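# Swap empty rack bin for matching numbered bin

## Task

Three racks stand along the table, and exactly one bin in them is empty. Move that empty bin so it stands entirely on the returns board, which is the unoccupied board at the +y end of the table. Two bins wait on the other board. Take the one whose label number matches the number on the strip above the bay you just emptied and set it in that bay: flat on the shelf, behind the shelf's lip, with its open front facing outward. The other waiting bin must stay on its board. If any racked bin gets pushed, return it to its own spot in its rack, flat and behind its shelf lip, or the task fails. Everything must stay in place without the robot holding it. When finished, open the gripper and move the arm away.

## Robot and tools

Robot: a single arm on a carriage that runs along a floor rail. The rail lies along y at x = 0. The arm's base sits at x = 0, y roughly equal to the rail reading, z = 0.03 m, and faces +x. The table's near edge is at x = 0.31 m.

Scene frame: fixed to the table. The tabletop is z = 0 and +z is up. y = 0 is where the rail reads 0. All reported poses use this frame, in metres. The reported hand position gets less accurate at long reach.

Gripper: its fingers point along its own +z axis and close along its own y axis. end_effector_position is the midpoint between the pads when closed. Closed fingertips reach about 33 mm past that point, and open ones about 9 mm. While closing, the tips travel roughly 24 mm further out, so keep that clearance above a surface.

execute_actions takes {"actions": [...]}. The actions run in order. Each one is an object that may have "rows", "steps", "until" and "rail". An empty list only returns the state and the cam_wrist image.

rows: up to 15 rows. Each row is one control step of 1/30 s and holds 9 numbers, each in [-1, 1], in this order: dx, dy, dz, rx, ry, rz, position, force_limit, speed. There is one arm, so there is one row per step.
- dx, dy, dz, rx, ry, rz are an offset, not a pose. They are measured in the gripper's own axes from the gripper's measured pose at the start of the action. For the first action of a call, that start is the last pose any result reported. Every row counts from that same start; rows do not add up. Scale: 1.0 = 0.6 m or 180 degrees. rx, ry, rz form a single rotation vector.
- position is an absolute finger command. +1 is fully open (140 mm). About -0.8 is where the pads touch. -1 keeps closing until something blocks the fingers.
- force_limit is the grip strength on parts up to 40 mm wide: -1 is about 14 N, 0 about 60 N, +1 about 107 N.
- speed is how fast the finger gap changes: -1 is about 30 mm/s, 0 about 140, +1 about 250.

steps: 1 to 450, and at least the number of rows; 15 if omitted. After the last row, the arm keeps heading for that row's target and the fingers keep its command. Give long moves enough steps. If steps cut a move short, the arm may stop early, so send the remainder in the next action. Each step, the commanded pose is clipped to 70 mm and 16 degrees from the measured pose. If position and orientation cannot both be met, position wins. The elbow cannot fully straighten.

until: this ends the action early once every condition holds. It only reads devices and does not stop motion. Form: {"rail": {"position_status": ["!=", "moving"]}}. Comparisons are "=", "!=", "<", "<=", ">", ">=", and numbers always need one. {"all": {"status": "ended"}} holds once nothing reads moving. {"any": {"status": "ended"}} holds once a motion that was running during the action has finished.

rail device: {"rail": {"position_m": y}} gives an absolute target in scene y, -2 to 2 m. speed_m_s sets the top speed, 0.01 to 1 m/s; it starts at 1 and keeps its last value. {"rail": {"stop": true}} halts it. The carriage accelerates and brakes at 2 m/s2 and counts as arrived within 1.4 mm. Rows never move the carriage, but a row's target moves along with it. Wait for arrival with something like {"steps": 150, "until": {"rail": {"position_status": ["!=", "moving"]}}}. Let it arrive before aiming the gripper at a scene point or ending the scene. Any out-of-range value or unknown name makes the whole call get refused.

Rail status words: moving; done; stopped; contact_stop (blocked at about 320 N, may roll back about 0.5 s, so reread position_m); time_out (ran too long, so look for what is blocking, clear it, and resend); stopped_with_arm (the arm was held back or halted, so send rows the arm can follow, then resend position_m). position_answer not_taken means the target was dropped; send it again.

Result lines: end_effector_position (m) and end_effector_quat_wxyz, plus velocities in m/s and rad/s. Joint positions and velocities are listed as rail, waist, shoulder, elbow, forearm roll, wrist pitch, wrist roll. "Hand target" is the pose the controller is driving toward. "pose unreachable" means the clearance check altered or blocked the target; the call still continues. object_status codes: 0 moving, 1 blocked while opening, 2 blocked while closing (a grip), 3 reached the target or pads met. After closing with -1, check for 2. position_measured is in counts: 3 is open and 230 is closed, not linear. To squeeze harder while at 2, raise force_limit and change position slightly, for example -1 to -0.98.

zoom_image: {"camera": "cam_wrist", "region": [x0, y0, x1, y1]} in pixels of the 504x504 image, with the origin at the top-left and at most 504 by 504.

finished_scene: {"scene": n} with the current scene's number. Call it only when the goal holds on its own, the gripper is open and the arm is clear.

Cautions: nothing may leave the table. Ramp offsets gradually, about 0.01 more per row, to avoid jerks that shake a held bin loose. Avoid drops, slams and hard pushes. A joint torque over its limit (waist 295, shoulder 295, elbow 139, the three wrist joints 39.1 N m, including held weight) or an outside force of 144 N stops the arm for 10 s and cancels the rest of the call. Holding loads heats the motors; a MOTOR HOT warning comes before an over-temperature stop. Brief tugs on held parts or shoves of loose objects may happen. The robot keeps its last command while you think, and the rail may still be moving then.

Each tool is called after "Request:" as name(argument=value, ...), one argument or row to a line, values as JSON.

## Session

Request:
execute_actions(
  actions=[],
)

Scene clock: 0.00 s.
end_effector_position=(+0.8324, -0.4837, +0.3392) position_measured=3 object_status=3 end_effector_quat_wxyz=(-0.435, +0.058, +0.888, +0.140) end_effector_velocity=(+0.000, +0.000, +0.000) end_effector_angular_velocity=(+0.000, +0.000, +0.000)
Joint positions: [-0.346 -0.247  1.107  0.332  0.22   2.636 -1.548]
Joint velocities: [0. 0. 0. 0. 0. 0. 0.]
Hand target: +0.832, -0.484, +0.339; -0.435, +0.058, +0.888, +0.140
rail: position_m=-0.346 position_m_goal=-0.346 speed_m_s=1.00 position_status=done position_answer=taken refusals=0

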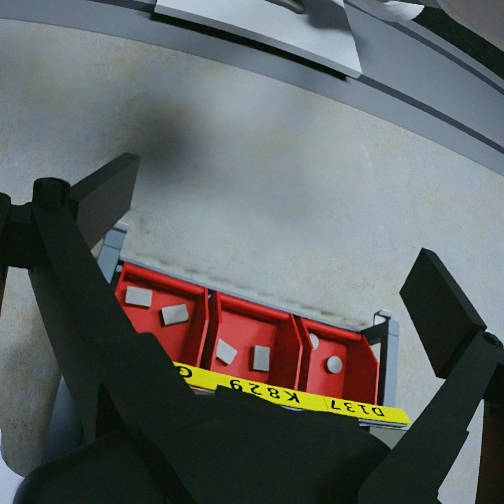

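Request:
execute_actions(
  actions=[
    {"rows":[[0.362,0.122,0.36,0.3015,-0.1547,-0.496,1,0,0]],"steps":15},
    {"rail":{"position_m":1.75},"steps":40},
    {"rows":[[0,0.1,0,0.17,0,0,1,0,0]],"steps":60,"until":{"rail":{"position_m":[">",1.25]}}},
  ],
)

Request:
execute_actions(
  actions=[
    {"steps":60,"until":{"rail":{"position_status":["!=","moving"]}}},
  ],
)

Scene clock: 7.93 s.
end_effector_position=(+0.4916, +1.2433, +0.4006) position_measured=3 object_status=3 end_effector_quat_wxyz=(-0.173, +0.683, -0.687, +0.178) end_effector_velocity=(-0.005, +1.000, -0.007) end_effector_angular_velocity=(+0.033, -0.569, +0.032)
Joint positions: [ 1.251 -0.12  -0.372  2.065  0.061  0.949 -3.279]
Joint velocities: [ 1.    -0.106 -0.289  0.349  0.217 -0.61  -0.23 ]
Hand target: +0.492, +1.280, +0.400; -0.185, +0.681, -0.683, +0.187
Off the commanded pose: 0.002 m, 2 deg.
rail: position_m=1.251 position_m_goal=1.750 speed_m_s=1.00 position_status=moving position_answer=taken refusals=0

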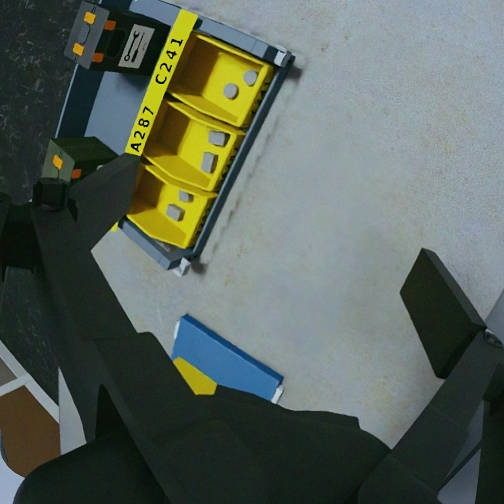

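Scene clock: 8.70 s.
end_effector_position=(+0.4921, +1.7432, +0.3994) position_measured=3 object_status=3 end_effector_quat_wxyz=(-0.187, +0.682, -0.682, +0.186) end_effector_velocity=(+0.000, -0.006, +0.000) end_effector_angular_velocity=(-0.000, -0.000, -0.001)
Joint positions: [ 1.751 -0.13  -0.386  2.085  0.084  0.914 -3.305]
Joint velocities: [-0.005 -0.001  0.     0.    -0.    -0.     0.   ]
Hand target: +0.492, +1.743, +0.399; -0.187, +0.682, -0.682, +0.186
Off the commanded pose: 0.000 m, 0 deg.
rail: position_m=1.751 position_m_goal=1.750 speed_m_s=1.00 position_status=done position_answer=taken refusals=0

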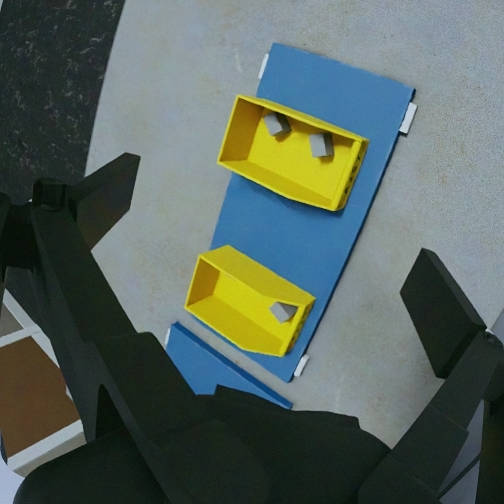

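Request:
zoom_image(
  camera="cam_wrist",
  region=[310,130,400,220],
)

Request:
zoom_image(
  camera="cam_wrist",
  region=[260,285,340,365],
)

Request:
execute_actions(
  actions=[
    {"rail":{"position_m":-2},"rows":[[0.35,-0.15,0,-0.06,0,0,1,0,0]],"steps":160,"until":{"rail":{"position_status":["!=","moving"]}}},
  ],
)

Region (310, 130, 400, 220) of cam_wrist's 504x504 image, scaled by 5.600, with more detail than that image has.

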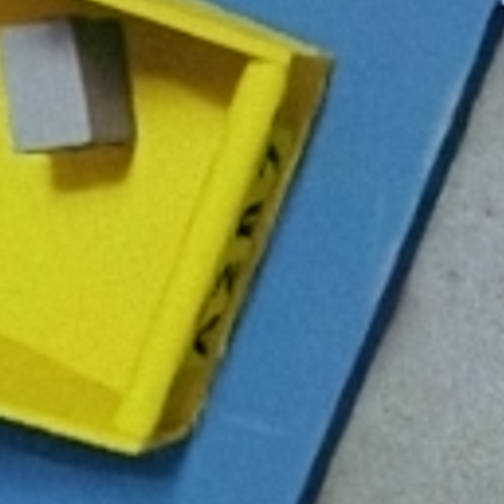

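Region (260, 285, 340, 365) of cam_wrist's 504x504 image, scaled by 6.300, with more detail than that image has.

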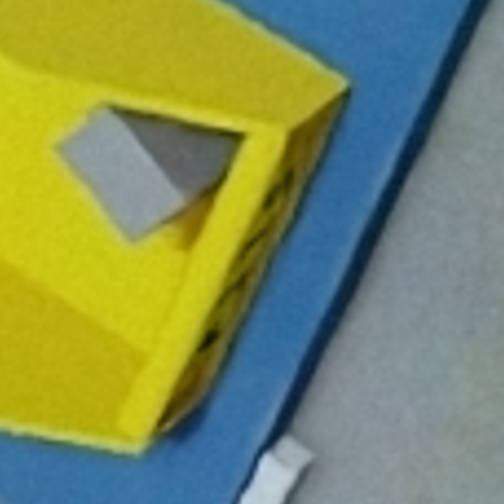

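Scene clock: 15.13 s.
end_effector_position=(+0.5696, -2.2178, +0.4451) position_measured=3 object_status=3 end_effector_quat_wxyz=(-0.122, +0.696, -0.697, +0.122) end_effector_velocity=(+0.000, +0.000, +0.000) end_effector_angular_velocity=(-0.000, -0.000, +0.000)
Joint positions: [-2.    -0.513 -0.085  1.731  0.18   1.196 -3.695]
Joint velocities: [ 0.  0. -0.  0.  0. -0. -0.]
Hand target: +0.570, -2.218, +0.445; -0.122, +0.696, -0.697, +0.122
Off the commanded pose: 0.000 m, 0 deg.
rail: position_m=-2.000 position_m_goal=-2.000 speed_m_s=1.00 position_status=done position_answer=taken refusals=0

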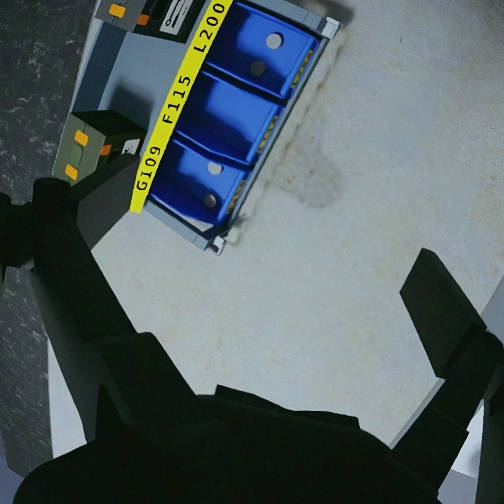

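Request:
execute_actions(
  actions=[
    {"rows":[[0,0,0,-0.11,0,0,-0.35,0,0]],"steps":16},
    {"rows":[[-0.063,-0.267,0.389,0,0,0.039,-0.35,0,0]],"steps":30},
  ],
)

Scene clock: 20.53 s.
end_effector_position=(+0.7298, -2.1800, +0.2118) position_measured=173 object_status=3 end_effector_quat_wxyz=(+0.001, -0.662, +0.749, -0.000) end_effector_velocity=(+0.000, +0.000, -0.001) end_effector_angular_velocity=(+0.000, +0.001, +0.000)
Joint positions: [-2.    -0.288  0.386  1.575  0.001  1.18  -3.306]
Joint velocities: [ 0.     0.     0.002 -0.001 -0.    -0.     0.   ]
Hand target: +0.730, -2.180, +0.212; +0.000, -0.662, +0.749, -0.000
Off the commanded pose: 0.000 m, 0 deg.
rail: position_m=-2.000 position_m_goal=-2.000 speed_m_s=1.00 position_status=done position_answer=taken refusals=0

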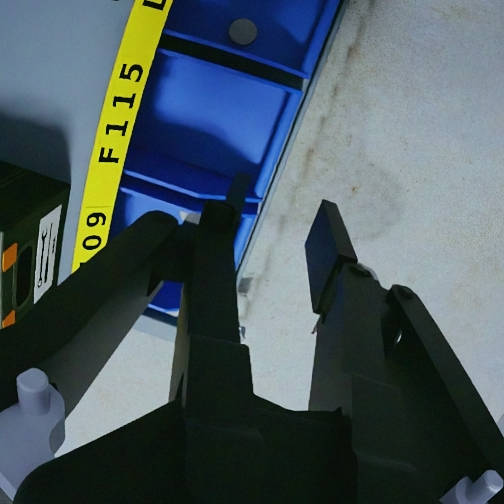

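Request:
execute_actions(
  actions=[
    {"rows":[[0,-0.012,0.03,0,0,0.011,-0.35,0,0],[0,-0.012,0.06,0,0,0.011,-0.35,0,0],[0,-0.012,0.09,0,0,0.011,-0.35,0,0],[0,-0.012,0.235,0,0,0.011,-0.35,0,0]],"steps":22},
  ],
)

Request:
zoom_image(
  camera="cam_wrist",
  region=[170,60,400,310],
)

Scene clock: 24.47 s.
end_effector_position=(+0.7369, -2.1809, +0.0708) position_measured=173 object_status=3 end_effector_quat_wxyz=(+0.000, -0.649, +0.761, -0.000) end_effector_velocity=(+0.001, -0.000, -0.000) end_effector_angular_velocity=(-0.000, -0.000, -0.000)
Joint positions: [-2.    -0.286  0.506  1.678  0.001  0.957 -3.27 ]
Joint velocities: [ 0.     0.     0.001 -0.001  0.    -0.     0.   ]
Hand target: +0.737, -2.181, +0.071; +0.000, -0.649, +0.761, -0.000
Off the commanded pose: 0.000 m, 0 deg.
rail: position_m=-2.000 position_m_goal=-2.000 speed_m_s=1.00 position_status=done position_answer=taken refusals=0

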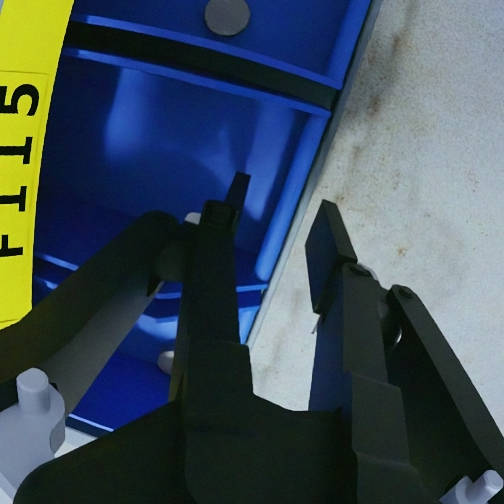

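Region (170, 60, 400, 310) of cam_wrist's 504x504 image, scaled by 2.016, with more detail than that image has; it fills the left 464 columns of this view, and the rest is white.

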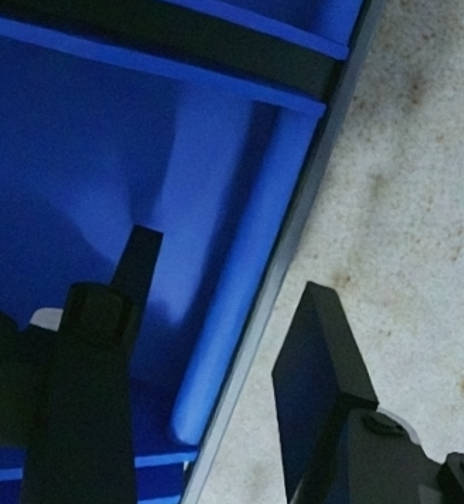

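Request:
execute_actions(
  actions=[
    {"rows":[[0,0.002,0.014,0,0,0,-0.45,1,-0.5]],"steps":8},
    {"rows":[[0,0,0,0,0,0,-1,1,-0.5]],"steps":18},
  ],
)

Request:
execute_actions(
  actions=[
    {"rows":[[0,0,-0.005,0,0,0,-1,1,0],[0,0,-0.01,0,0,0,-1,1,0],[0,0,-0.015,0,0,0,-1,1,0],[0,0,-0.02,0,0,0,-1,1,0],[0,0,-0.025,0,0,0,-1,1,0],[0,0,-0.03,0,0,0,-1,1,0]],"steps":14},
    {"rows":[[0,0.003,0,0,0,0,-1,1,0],[0,0.006,0,0,0,0,-1,1,0],[0,0.01,0,0,0,0,-1,1,0],[0,0.015,0,0,0,0,-1,1,0],[0,0.02,0,0,0,0,-1,1,0]],"steps":12},
  ],
)

Scene clock: 28.97 s.
end_effector_position=(+0.7359, -2.1806, +0.0626) position_measured=225 object_status=2 end_effector_quat_wxyz=(+0.000, -0.649, +0.761, -0.000) end_effector_velocity=(-0.000, +0.000, +0.000) end_effector_angular_velocity=(+0.000, +0.000, -0.000)
Joint positions: [-2.    -0.286  0.512  1.685  0.001  0.943 -3.27 ]
Joint velocities: [ 0. -0.  0. -0.  0.  0. -0.]
Hand target: +0.736, -2.180, +0.063; +0.001, -0.649, +0.761, -0.000
Off the commanded pose: 0.000 m, 0 deg.
rail: position_m=-2.000 position_m_goal=-2.000 speed_m_s=1.00 position_status=done position_answer=taken refusals=0

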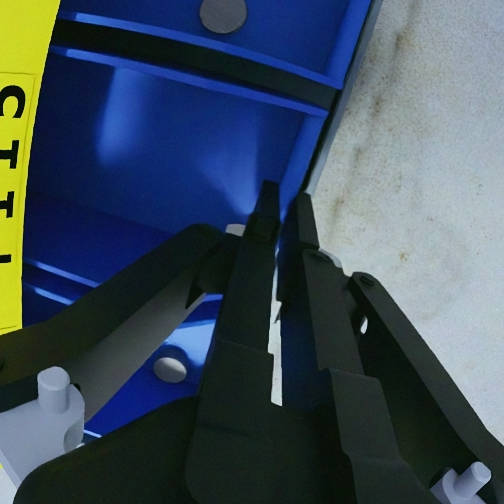

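Scene clock: 29.83 s.
end_effector_position=(+0.7241, -2.1787, +0.0805) position_measured=225 object_status=2 end_effector_quat_wxyz=(+0.000, -0.649, +0.761, -0.000) end_effector_velocity=(-0.002, -0.000, -0.000) end_effector_angular_velocity=(+0.000, +0.000, -0.001)
Joint positions: [-2.    -0.288  0.48   1.7    0.001  0.961 -3.272]
Joint velocities: [ 0.    -0.001 -0.002  0.004  0.    -0.002 -0.   ]
Hand target: +0.724, -2.179, +0.080; +0.000, -0.649, +0.761, -0.000
Off the commanded pose: 0.000 m, 0 deg.
rail: position_m=-2.000 position_m_goal=-2.000 speed_m_s=1.00 position_status=done position_answer=taken refusals=0

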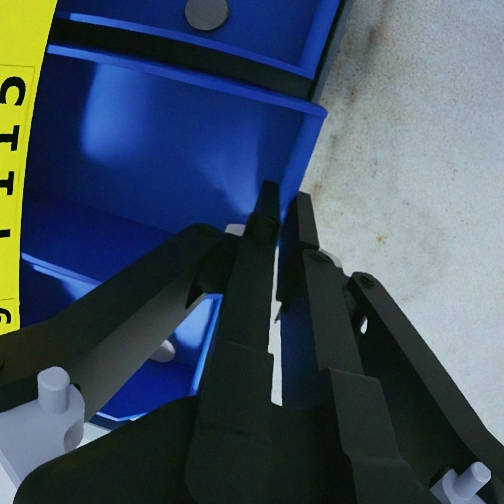

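Request:
execute_actions(
  actions=[
    {"rows":[[0,0.005,0,0,0,0,-1,1,0],[0,0.012,0,0,0,0,-1,1,0],[0,0.02,0,0,0,0,-1,1,0],[0,0.03,0,0,0,0,-1,1,0],[0,0.04,0,0,0,0,-1,1,0],[0,0.05,0,0,0,0,-1,1,0],[0,0.062,0,0,0,0,-1,1,0],[0,0.074,0,0,0,0,-1,1,0],[0,0.086,0,0,0,0,-1,1,0],[0,0.098,0,0,0,0,-1,1,0],[0,0.11,0,0,0,0,-1,1,0],[0,0.122,0,0,0,0,-1,1,0],[0,0.134,-0.005,0,0,0,-1,1,0],[0,0.146,-0.01,0,0,0,-1,1,0]],"steps":18},
    {"rows":[[0,0.01,-0.01,0,0,0,-1,1,0],[0,0.02,-0.022,0,0,0,-1,1,0],[0,0.03,-0.038,0,0,0,-1,1,0],[0,0.04,-0.056,0,0,0,-1,1,0],[0,0.05,-0.074,0,0,0,-1,1,0],[0,0.06,-0.092,0,0,0,-1,1,0],[0,0.07,-0.11,0,0,0,-1,1,0],[0,0.08,-0.128,0,0,0,-1,1,0],[0,0.09,-0.146,0,0,0,-1,1,0],[0,0.1,-0.164,0,0,0,-1,1,0],[0,0.11,-0.182,0,0,0,-1,1,0],[0,0.12,-0.2,0,0,0,-1,1,0],[0,0.13,-0.218,0,0,0,-1,1,0],[0,0.14,-0.232,0,0,0,-1,1,0],[0,0.15,-0.24,0,0,0,-1,1,0]],"steps":19},
    {"rail":{"position_m":2},"rows":[[0,0,0,0,0,-0.01,-1,1,0],[0,0,0,0,0,-0.018,-1,1,0],[0,0,0,0,0,-0.026,-1,1,0],[0,0,0,0,0,-0.034,-1,1,0],[0,0,0,0,0,-0.042,-1,1,0],[0,0,0,0,0,-0.05,-1,1,0]],"steps":25},
    {"rows":[[-0.01,0,0,0,0,0,-1,1,0],[-0.02,0,0,0,0,0,-1,1,0],[-0.04,0,0,0,0,0,-1,1,0],[-0.06,0,0,0,0,0,-1,1,0],[-0.08,0,0,0,0,0,-1,1,0],[-0.11,0,0,0,0,0,-1,1,0],[-0.14,0,0,0,0,0,-1,1,0],[-0.17,0,0,0,0,0,-1,1,0],[-0.2,0,0,0,0,0,-1,1,0],[-0.76,0,0,0,0,0,-1,1,0]],"steps":130,"until":{"rail":{"position_status":["!=","moving"]}}},
  ],
)

Scene clock: 43.57 s.
end_effector_position=(+0.5538, +2.3050, +0.2250) position_measured=225 object_status=2 end_effector_quat_wxyz=(-0.000, +0.707, -0.707, +0.000) end_effector_velocity=(+0.002, +0.001, +0.002) end_effector_angular_velocity=(+0.002, -0.004, +0.000)
Joint positions: [ 2.     0.449  0.199  1.801 -0.     1.14  -2.692]
Joint velocities: [ 0.     0.     0.    -0.005 -0.     0.     0.   ]
Hand target: +0.554, +2.305, +0.225; -0.000, +0.707, -0.707, +0.000
Off the commanded pose: 0.001 m, 0 deg.
rail: position_m=2.000 position_m_goal=2.000 speed_m_s=1.00 position_status=done position_answer=taken refusals=0

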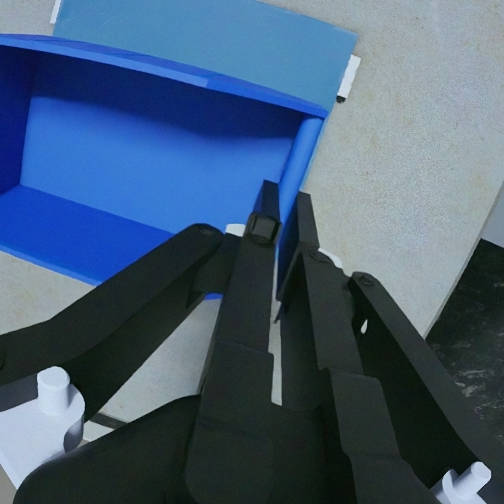

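Request:
execute_actions(
  actions=[
    {"rows":[[0,-0.005,0.008,0,0,0,-1,1,0],[0,-0.01,0.02,0,0,0,-1,1,0],[0,-0.015,0.035,0,0,0,-1,1,0],[0,-0.02,0.055,0,0,0,-1,1,0],[0,-0.025,0.075,0,0,0,-1,1,0],[0,-0.03,0.095,0,0,0,-1,1,0],[0,-0.035,0.115,0,0,0,-1,1,0],[0,-0.04,0.135,0,0,0,-1,1,0],[0,-0.045,0.155,0,0,0,-1,1,0],[0,-0.045,0.175,0,0,0,-1,1,0],[0,-0.045,0.195,0,0,0,-1,1,0],[0,-0.045,0.21,0,0,0,-1,1,0],[0,-0.045,0.222,0,0,0,-1,1,0],[0,-0.045,0.23,0,0,0,-1,1,0],[0,-0.045,0.235,0,0,0,-1,1,0]],"steps":25},
    {"rows":[[0,0,0.002,0,0,0,-1,1,0],[0,0,0.004,0,0,0,-1,1,0],[0,0,0.006,0,0,0,-1,1,0],[0,0,0.008,0,0,0,-1,1,0],[0,0,0.01,0,0,0,-1,1,0],[0,0,0.012,0,0,0,-1,1,0]],"steps":12},
  ],
)

Request:
execute_actions(
  actions=[
    {"rows":[[0,0,0,0,0,0,-0.35,0,-0.5]],"steps":12},
  ],
)

Request:
execute_actions(
  actions=[
    {"rows":[[0,0,-0.03,0,0,0,-0.35,0,0],[0,0,-0.06,0,0,0,-0.35,0,0],[0,0,-0.25,0,0,0,-0.35,0,0]],"steps":18},
  ],
)

Request:
execute_actions(
  actions=[
    {"rows":[[0.03,0,0,0,0,0,-0.35,0,0],[0.06,0,0,0,0,0,-0.35,0,0],[0.42,0.22,0,0.17,0,0,-0.35,0,0]],"steps":30},
  ],
)

Request:
zoom_image(
  camera="cam_wrist",
  region=[180,30,400,250],
)

Scene clock: 62.00 s.
end_effector_position=(+0.5810, +2.3049, +0.0835) position_measured=227 object_status=2 end_effector_quat_wxyz=(-0.000, +0.707, -0.707, +0.000) end_effector_velocity=(-0.000, -0.000, -0.000) end_effector_angular_velocity=(-0.000, +0.000, +0.000)
Joint positions: [ 2.     0.431  0.357  1.884 -0.001  0.899 -2.709]
Joint velocities: [ 0.  0.  0.  0. -0.  0. -0.]
Hand target: +0.581, +2.305, +0.084; -0.000, +0.707, -0.707, +0.000
Off the commanded pose: 0.007 m, 0 deg.
FORCE FAULT: contact force on the arm reached its limit, and the arm stopped for 10 seconds. The contact can be on any part of the arm, not only on its tool. The arm's remaining commands of this call were not run. The arm holds still and accepts commands again. Move the arm away from the contact; if what it grips holds it there, let go first. Pushing or pulling that hard again can fault the arm again.
rail: position_m=2.000 position_m_goal=2.000 speed_m_s=1.00 position_status=done position_answer=taken refusals=0

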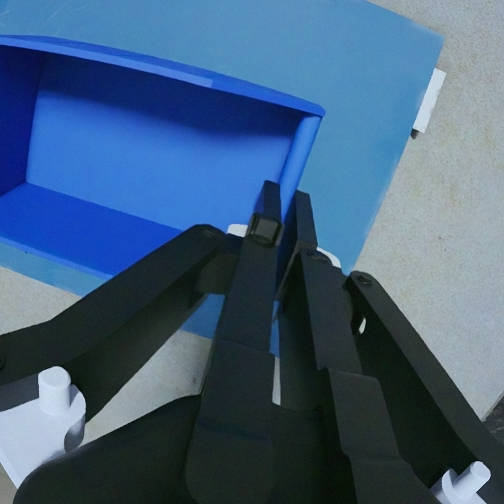

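Scene clock: 62.40 s.
end_effector_position=(+0.5811, +2.3049, +0.0836) position_measured=179 object_status=0 end_effector_quat_wxyz=(-0.000, +0.707, -0.707, +0.000) end_effector_velocity=(+0.000, +0.000, +0.000) end_effector_angular_velocity=(+0.000, -0.000, -0.000)
Joint positions: [ 2.     0.431  0.357  1.884 -0.001  0.899 -2.709]
Joint velocities: [ 0. -0. -0. -0.  0. -0.  0.]
Hand target: +0.581, +2.305, +0.084; -0.000, +0.707, -0.707, +0.000
Off the commanded pose: 0.000 m, 0 deg.
rail: position_m=2.000 position_m_goal=2.000 speed_m_s=1.00 position_status=done position_answer=taken refusals=0

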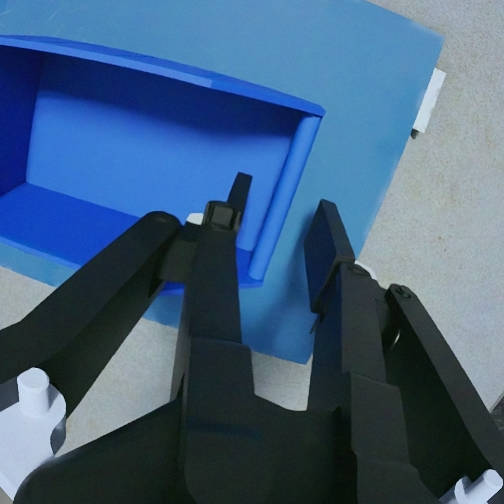

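Scene clock: 63.00 s.
end_effector_position=(+0.5808, +2.3049, +0.2333) position_measured=173 object_status=3 end_effector_quat_wxyz=(-0.000, +0.707, -0.707, +0.000) end_effector_velocity=(+0.001, +0.001, +0.004) end_effector_angular_velocity=(-0.001, +0.002, +0.001)
Joint positions: [ 2.     0.431  0.23   1.747 -0.001  1.164 -2.709]
Joint velocities: [ 0.     0.     0.    -0.007 -0.     0.009 -0.   ]
Hand target: +0.581, +2.305, +0.234; -0.000, +0.707, -0.707, +0.000
Off the commanded pose: 0.000 m, 0 deg.
rail: position_m=2.000 position_m_goal=2.000 speed_m_s=1.00 position_status=done position_answer=taken refusals=0

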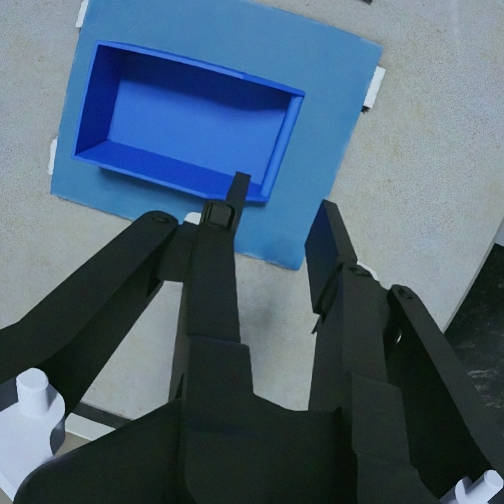

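Scene clock: 64.00 s.
end_effector_position=(+0.4495, +2.0550, +0.2330) position_measured=173 object_status=3 end_effector_quat_wxyz=(-0.184, +0.679, -0.684, +0.194) end_effector_velocity=(-0.015, -0.034, +0.005) end_effector_angular_velocity=(+0.099, +0.051, +0.072)
Joint positions: [ 2.     0.092 -0.363  2.386 -0.114  0.584 -2.964]
Joint velocities: [ 0.    -0.263 -0.05  -0.     0.484  0.051 -0.644]
Hand target: +0.449, +2.053, +0.234; -0.186, +0.681, -0.683, +0.189
Off the commanded pose: 0.002 m, 1 deg.
rail: position_m=2.000 position_m_goal=2.000 speed_m_s=1.00 position_status=done position_answer=taken refusals=0

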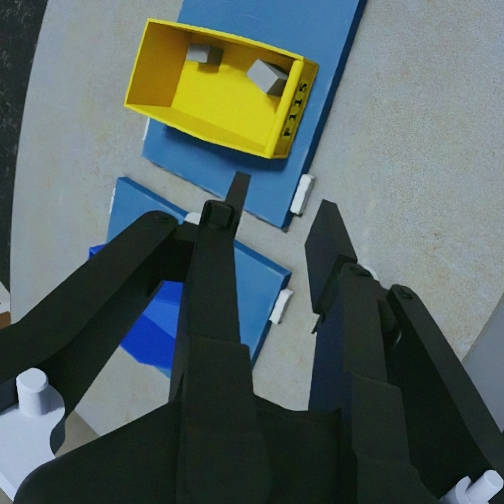

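Region (180, 30, 400, 250) of cam_wrist's 504x504 image, scaled by 2.291, with more detail than that image has.

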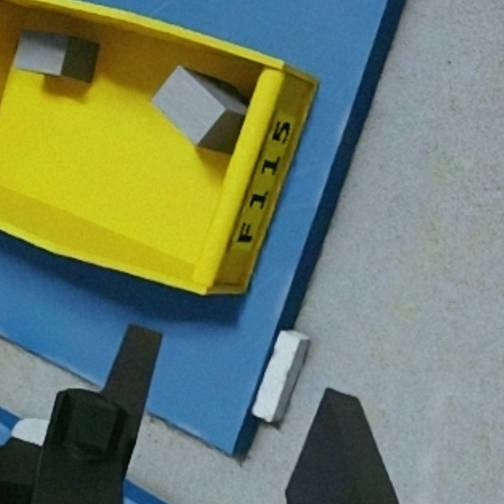

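Request:
execute_actions(
  actions=[
    {"steps":3},
    {"rows":[[0.055,-0.165,0.0975,-0.17,0,0,-0.35,0,0]],"steps":28},
  ],
)

Scene clock: 66.83 s.
end_effector_position=(+0.5639, +2.0198, +0.2338) position_measured=173 object_status=3 end_effector_quat_wxyz=(-0.000, +0.706, -0.708, +0.002) end_effector_velocity=(+0.000, -0.000, -0.000) end_effector_angular_velocity=(+0.000, +0.001, -0.000)
Joint positions: [ 2.    -0.025  0.088  1.914 -0.002  1.137 -3.164]
Joint velocities: [ 0.    -0.     0.001 -0.001  0.     0.001 -0.   ]
Hand target: +0.564, +2.020, +0.234; -0.000, +0.706, -0.708, +0.001
Off the commanded pose: 0.000 m, 0 deg.
rail: position_m=2.000 position_m_goal=2.000 speed_m_s=1.00 position_status=done position_answer=taken refusals=0

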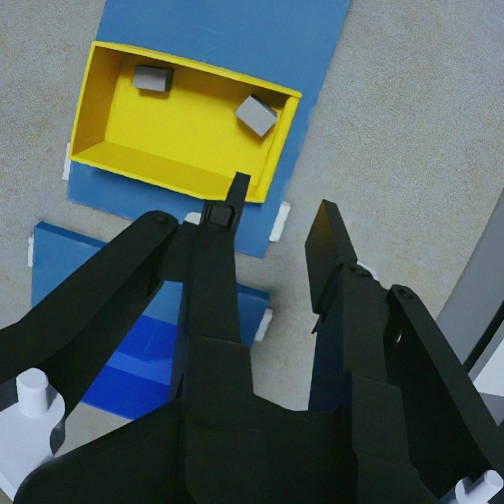

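Request:
execute_actions(
  actions=[
    {"rows":[[-0.007,-0.005,0.02,0,0,0,-0.4,0,0],[-0.015,-0.005,0.05,0,0,0,-0.4,0,0],[-0.015,-0.005,0.08,0,0,0,-0.4,0,0],[-0.015,-0.005,0.11,0,0,0,-0.4,0,0],[-0.015,-0.005,0.14,0,0,0,-0.4,0,0],[-0.015,-0.005,0.25,0,0,0,-0.4,0,0]],"steps":22},
  ],
)

Request:
zoom_image(
  camera="cam_wrist",
  region=[170,60,400,310],
)

Scene clock: 69.90 s.
end_effector_position=(+0.5672, +2.0285, +0.0839) position_measured=179 object_status=3 end_effector_quat_wxyz=(-0.000, +0.706, -0.708, +0.002) end_effector_velocity=(+0.000, -0.000, -0.001) end_effector_angular_velocity=(-0.000, +0.000, +0.000)
Joint positions: [ 2.    -0.009  0.238  2.054 -0.002  0.848 -3.147]
Joint velocities: [ 0.     0.     0.002 -0.    -0.001 -0.002  0.   ]
Hand target: +0.567, +2.028, +0.084; -0.000, +0.706, -0.708, +0.002
Off the commanded pose: 0.000 m, 0 deg.
rail: position_m=2.000 position_m_goal=2.000 speed_m_s=1.00 position_status=done position_answer=taken refusals=0

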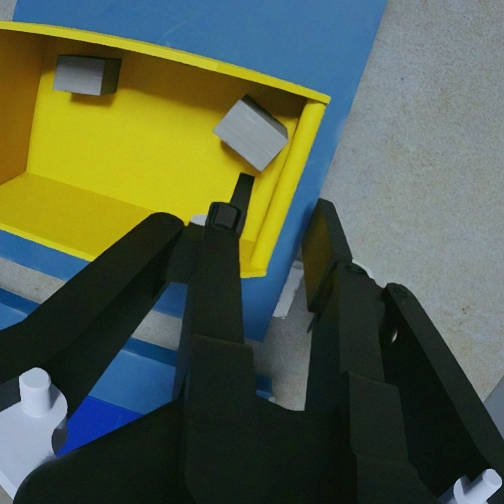

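Region (170, 60, 400, 310) of cam_wrist's 504x504 image, scaled by 2.016, with more detail than that image has; it fills the left 464 columns of this view, and the rest is white.

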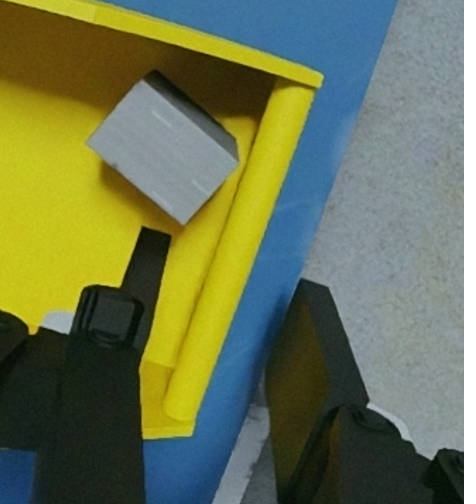

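Request:
execute_actions(
  actions=[
    {"rows":[[-0.005,0,0,0,0,0,-0.4,1,-0.5],[-0.005,0,0,0,0,0,-0.4,1,-0.5],[-0.005,0,0.004,0,0,0,-0.4,1,-0.5],[-0.005,0,0.01,0,0,0,-0.4,1,-0.5]],"steps":12},
    {"rows":[[0,0,0,0,0,0,-1,1,-0.5]],"steps":20},
  ],
)

Scene clock: 73.60 s.
end_effector_position=(+0.5673, +2.0314, +0.0779) position_measured=225 object_status=2 end_effector_quat_wxyz=(-0.000, +0.706, -0.708, +0.002) end_effector_velocity=(-0.000, -0.000, -0.000) end_effector_angular_velocity=(-0.000, +0.000, -0.000)
Joint positions: [ 2.    -0.004  0.245  2.058 -0.002  0.836 -3.142]
Joint velocities: [ 0. -0.  0.  0. -0.  0.  0.]
Hand target: +0.567, +2.031, +0.078; -0.000, +0.706, -0.708, +0.002
Off the commanded pose: 0.000 m, 0 deg.
rail: position_m=2.000 position_m_goal=2.000 speed_m_s=1.00 position_status=done position_answer=taken refusals=0

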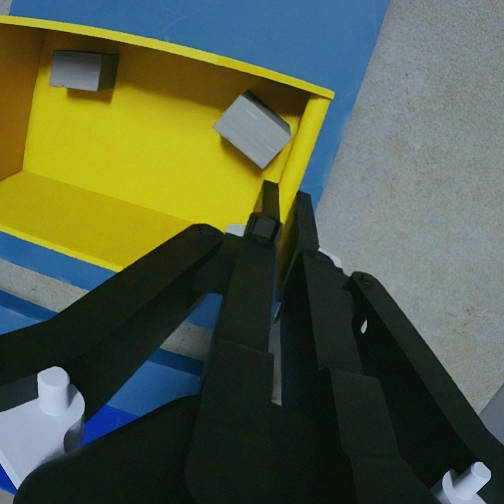

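Request:
execute_actions(
  actions=[
    {"rows":[[0,0,-0.004,0,0,0,-1,1,0],[0,0,-0.01,0,0,0,-1,1,0],[0,0,-0.02,0,0,0,-1,1,0],[0,0.004,-0.035,0,0,0,-1,1,0],[0,0.008,-0.052,0,0,0,-1,1,0],[0,0.012,-0.07,0,0,0,-1,1,0],[0,0.016,-0.088,0,0,0,-1,1,0],[0,0.02,-0.106,0,0,0,-1,1,0],[0,0.024,-0.124,0,0,0,-1,1,0],[0,0.028,-0.142,0,0,0,-1,1,0],[0,0.032,-0.16,0,0,0,-1,1,0],[0,0.036,-0.178,0,0,0,-1,1,0],[0,0.04,-0.195,0,0,0,-1,1,0],[0,0.043,-0.21,0,0,0,-1,1,0],[0,0.0455,-0.22,0,0,0,-1,1,0]],"steps":20},
    {"rail":{"position_m":-2},"steps":30},
    {"rows":[[0.008,0,0,0,0,0.002,-1,1,0],[0.02,0,0,0,0,0.005,-1,1,0],[0.04,0,0,0,0,0.008,-1,1,0],[0.06,0,0,0,0,0.012,-1,1,0],[0.082,0,0,0,0,0.016,-1,1,0],[0.104,0,0,0,0,0.02,-1,1,0],[0.126,0,0,0,0,0.024,-1,1,0],[0.148,0,0,0,0,0.028,-1,1,0],[0.17,0,0,0,0,0.032,-1,1,0],[0.192,0,0,0,0,0.036,-1,1,0],[0.214,0,0,0,0,0.04,-1,1,0],[0.236,0,0,0,0,0.043,-1,1,0],[0.256,0,0,0,0,0.046,-1,1,0],[0.274,0,0,0,0,0.048,-1,1,0],[0.2845,0,0,0,0,0.0495,-1,1,0]],"steps":130,"until":{"rail":{"position_status":["!=","moving"]}}},
    {"rows":[[0,0,0.006,0,0,0,-1,1,0],[0,0,0.015,0,0,0,-1,1,0],[0,0,0.028,0,0,0,-1,1,0],[0,0,0.043,0,0,0,-1,1,0],[0,0,0.058,0,0,0,-1,1,0],[0,0,0.073,0,0,0,-1,1,0],[0,0,0.088,0,0,0,-1,1,0],[0,0,0.103,0,0,0,-1,1,0],[0,0,0.118,0,0,0,-1,1,0],[0,0,0.133,0,0,0,-1,1,0],[0,0,0.148,0,0,0,-1,1,0],[0,0,0.163,0,0,0,-1,1,0],[0,0,0.176,0,0,0,-1,1,0],[0,0,0.187,0,0,0,-1,1,0],[0,0,0.195,0,0,0,-1,1,0]],"steps":23},
  ],
)

Scene clock: 90.13 s.
end_effector_position=(+0.5398, -2.1392, +0.0935) position_measured=225 object_status=2 end_effector_quat_wxyz=(+0.001, -0.649, +0.761, -0.002) end_effector_velocity=(+0.000, -0.001, -0.003) end_effector_angular_velocity=(-0.002, +0.000, +0.001)
Joint positions: [-2.    -0.314  0.211  2.066 -0.001  0.861 -3.297]
Joint velocities: [ 0.    -0.     0.004  0.002 -0.002 -0.007  0.   ]
Hand target: +0.540, -2.139, +0.093; +0.000, -0.649, +0.761, -0.002
Off the commanded pose: 0.000 m, 0 deg.
rail: position_m=-2.000 position_m_goal=-2.000 speed_m_s=1.00 position_status=done position_answer=taken refusals=0

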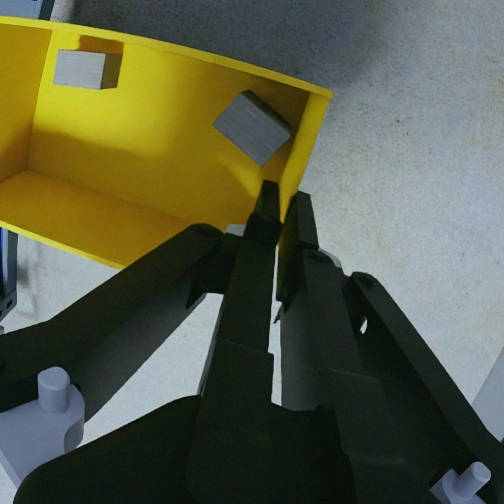

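Request:
execute_actions(
  actions=[
    {"rows":[[0,-0.006,0,0,0,0,-1,1,0],[0,-0.015,0,0,0,0,-1,1,0],[0,-0.027,0,0,0,0,-1,1,0],[0,-0.04,0,0,0,0,-1,1,0],[0,-0.053,0,0,0,0,-1,1,0],[0,-0.066,0,0,0,0,-1,1,0],[0,-0.079,0.002,0,0,0,-1,1,0],[0,-0.092,0.004,0,0,0,-1,1,0],[0,-0.105,0.006,0,0,0,-1,1,0],[0,-0.118,0.008,0,0,0,-1,1,0],[0,-0.131,0.01,0,0,0,-1,1,0],[0,-0.144,0.012,0,0,0,-1,1,0],[0,-0.157,0.014,0,0,0,-1,1,0],[0,-0.17,0.016,0,0,0,-1,1,0],[0,-0.18,0.017,0,0,0,-1,1,0]],"steps":23},
  ],
)

Scene clock: 95.23 s.
end_effector_position=(+0.6462, -2.1560, +0.0836) position_measured=225 object_status=2 end_effector_quat_wxyz=(+0.001, -0.649, +0.761, -0.002) end_effector_velocity=(+0.003, -0.001, -0.000) end_effector_angular_velocity=(+0.000, +0.000, -0.000)
Joint positions: [-2.    -0.288  0.368  1.868 -0.001  0.903 -3.272]
Joint velocities: [ 0.     0.001  0.005 -0.007 -0.     0.003  0.001]
Hand target: +0.646, -2.156, +0.084; +0.001, -0.649, +0.761, -0.002
Off the commanded pose: 0.000 m, 0 deg.
rail: position_m=-2.000 position_m_goal=-2.000 speed_m_s=1.00 position_status=done position_answer=taken refusals=0

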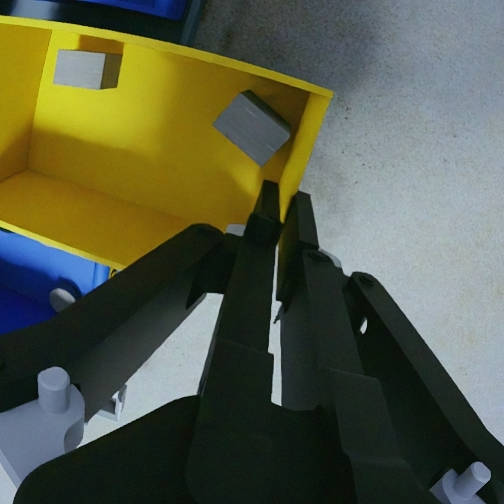

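Request:
execute_actions(
  actions=[
    {"rows":[[0,-0.005,0,0,0,0,-1,1,0],[0,-0.013,0,0,0,0,-1,1,0],[0,-0.024,0,0,0,0,-1,1,0],[0,-0.035,0,0,0,0,-1,1,0],[0,-0.047,0,0,0,0,-1,1,0],[0,-0.059,0,0,0,0,-1,1,0],[0,-0.071,0,0,0,0,-1,1,0],[0,-0.083,0,0,0,0,-1,1,0],[0,-0.095,0,0,0,0,-1,1,0],[0,-0.107,0,0,0,0,-1,1,0],[0,-0.119,0,0,0,0,-1,1,0],[0,-0.131,0,0,0,0,-1,1,0],[0,-0.142,0,0,0,0,-1,1,0],[0,-0.15,0,0,0,0,-1,1,0],[0,-0.156,0,0,0,0,-1,1,0]],"steps":24},
  ],
)

Scene clock: 99.03 s.
end_effector_position=(+0.7386, -2.1705, +0.0838) position_measured=225 object_status=2 end_effector_quat_wxyz=(+0.001, -0.649, +0.761, -0.002) end_effector_velocity=(+0.001, -0.000, +0.000) end_effector_angular_velocity=(+0.000, +0.000, -0.000)
Joint positions: [-2.    -0.272  0.492  1.673 -0.001  0.974 -3.255]
Joint velocities: [ 0.     0.     0.002 -0.003  0.     0.002  0.   ]
Hand target: +0.739, -2.170, +0.084; +0.001, -0.649, +0.761, -0.002
Off the commanded pose: 0.000 m, 0 deg.
rail: position_m=-2.000 position_m_goal=-2.000 speed_m_s=1.00 position_status=done position_answer=taken refusals=0

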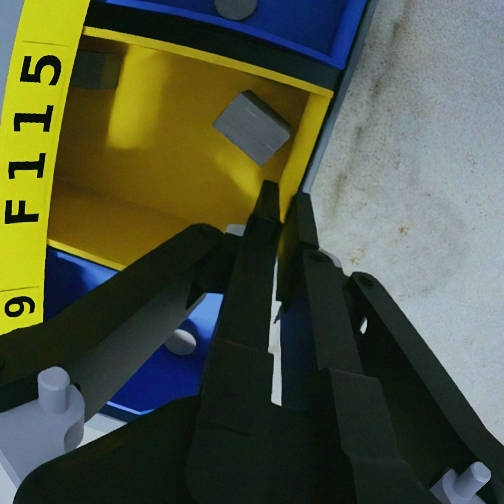

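Request:
execute_actions(
  actions=[
    {"rows":[[0,0,0.003,0,0,0,-1,1,0],[0,0,0.006,0,0,0,-1,1,0],[0,0,0.009,0,0,0,-1,1,0],[0,0,0.012,0,0,0,-1,1,0],[0,0,0.015,0,0,0,-1,1,0],[0,0,0.018,0,0,0,-1,1,0],[0,0,0.02,0,0,0,-1,1,0],[0,0,0.022,0,0,0,-1,1,0],[0,0,0.024,0,0,0,-1,1,0]],"steps":16},
    {"rows":[[0,0,0,0,0,0,-0.45,0,-0.5]],"steps":12},
    {"rows":[[0,0,-0.02,0,0,0,-0.45,0,0],[0,0,-0.04,0,0,0,-0.45,0,0],[0,0,-0.07,0,0,0,-0.45,0,0],[0,0,-0.1,0,0,0,-0.45,0,0],[0,0,-0.13,0,0,0,-0.45,0,0],[0,0.02,-0.16,0,0,0,-0.45,0,0],[0,0.04,-0.2,0,0,0,-0.45,0,0],[0,0.06,-0.25,0,0,0,-0.45,0,0],[0,0.08,-0.3,0,0,0,-0.45,0,0],[0.1,0.2,-0.55,0.1,0,0,1,0,0.5]],"steps":34},
  ],
)

Request:
zoom_image(
  camera="cam_wrist",
  region=[120,0,420,300],
)

Scene clock: 105.37 s.
end_effector_position=(+0.6100, -2.2104, +0.3989) position_measured=3 object_status=3 end_effector_quat_wxyz=(+0.102, -0.641, +0.751, -0.120) end_effector_velocity=(-0.001, -0.001, +0.005) end_effector_angular_velocity=(+0.002, +0.000, +0.001)
Joint positions: [-2.    -0.428 -0.016  1.744  0.092  1.109 -3.441]
Joint velocities: [ 0.    -0.004 -0.002 -0.007  0.003  0.01  -0.005]
Hand target: +0.610, -2.210, +0.399; +0.102, -0.641, +0.751, -0.120
Off the commanded pose: 0.000 m, 0 deg.
rail: position_m=-2.000 position_m_goal=-2.000 speed_m_s=1.00 position_status=done position_answer=taken refusals=0

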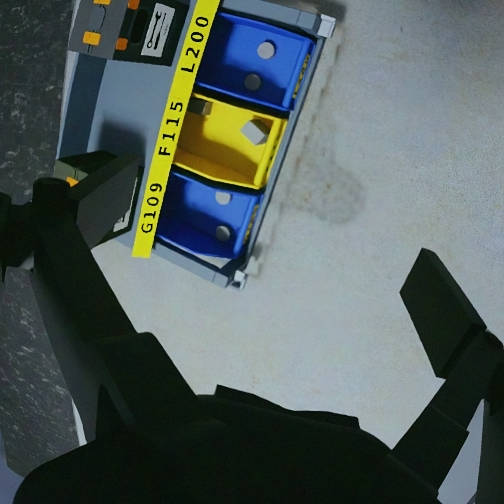

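Region (120, 0, 420, 300) of cam_wrist's 504x504 image, scaled by 1.680, with more detail than that image has.

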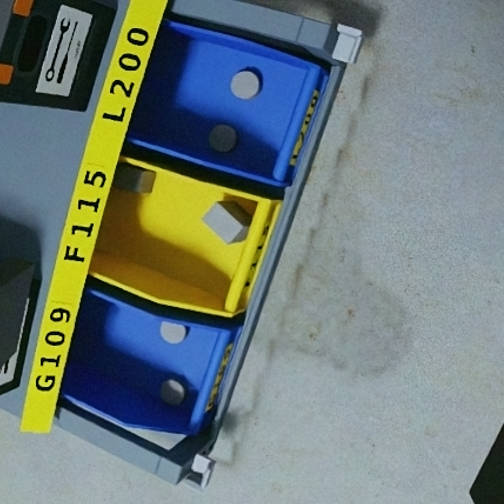

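The bin is seated. One pass along the others to check for shoved bins.

Request:
execute_actions(
  actions=[
    {"rail":{"position_m":2},"steps":150,"until":{"rail":{"position_m":[">",-0.22]}}},
  ],
)

Request:
execute_actions(
  actions=[
    {"steps":150,"until":{"rail":{"position_m":[">",1.5]}}},
  ],
)

Request:
execute_actions(
  actions=[
    {"rows":[[-0.3,0.1,0,-0.05,0,0,1,0,0]],"steps":150,"until":{"rail":{"position_status":["!=","moving"]}}},
  ],
)

Scene clock: 109.77 s.
end_effector_position=(+0.6100, -0.4132, +0.3994) position_measured=3 object_status=3 end_effector_quat_wxyz=(+0.102, -0.641, +0.751, -0.121) end_effector_velocity=(+0.000, +1.000, +0.000) end_effector_angular_velocity=(-0.000, -0.000, -0.000)
Joint positions: [-0.203 -0.428 -0.016  1.743  0.093  1.109 -3.441]
Joint velocities: [ 1.  0. -0.  0.  0. -0.  0.]
Hand target: +0.610, -0.377, +0.399; +0.102, -0.641, +0.751, -0.120
Off the commanded pose: 0.000 m, 0 deg.
rail: position_m=-0.203 position_m_goal=2.000 speed_m_s=1.00 position_status=moving position_answer=taken refusals=0

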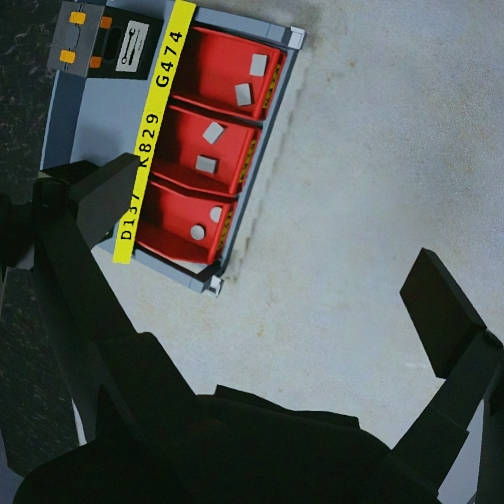

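Scene clock: 111.50 s.
end_effector_position=(+0.6099, +1.3202, +0.3994) position_measured=3 object_status=3 end_effector_quat_wxyz=(+0.102, -0.641, +0.751, -0.120) end_effector_velocity=(+0.000, +1.000, -0.000) end_effector_angular_velocity=(+0.000, +0.000, +0.000)
Joint positions: [ 1.53  -0.428 -0.016  1.744  0.093  1.109 -3.441]
Joint velocities: [1. 0. 0. 0. 0. 0. 0.]
Hand target: +0.610, +1.356, +0.399; +0.102, -0.641, +0.751, -0.120
Off the commanded pose: 0.000 m, 0 deg.
rail: position_m=1.530 position_m_goal=2.000 speed_m_s=1.00 position_status=moving position_answer=taken refusals=0

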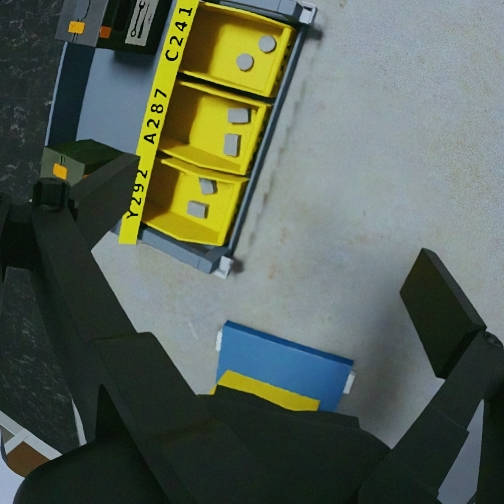

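Scene clock: 112.23 s.
end_effector_position=(+0.5815, +1.9760, +0.3802) position_measured=3 object_status=3 end_effector_quat_wxyz=(+0.052, -0.647, +0.758, -0.061) end_effector_velocity=(+0.004, +0.001, +0.001) end_effector_angular_velocity=(-0.004, -0.001, -0.008)
Joint positions: [ 2.    -0.094 -0.037  1.776 -0.011  1.243 -3.076]
Joint velocities: [ 0.     0.006  0.006 -0.007 -0.006  0.     0.015]
Hand target: +0.582, +1.976, +0.380; +0.052, -0.647, +0.758, -0.061
Off the commanded pose: 0.001 m, 0 deg.
rail: position_m=2.000 position_m_goal=2.000 speed_m_s=1.00 position_status=done position_answer=taken refusals=0

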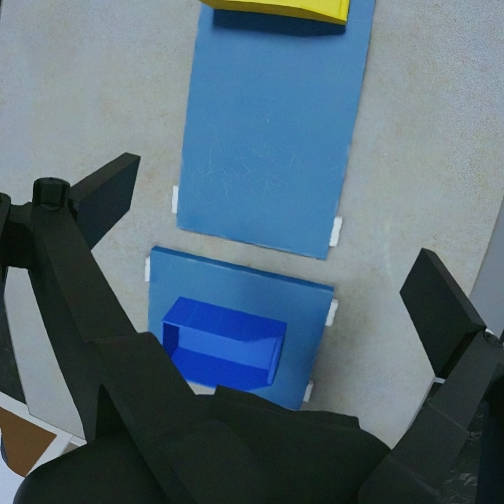

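Request:
finished_scene(
  scene=2,
)

The scene is finished: the task was done.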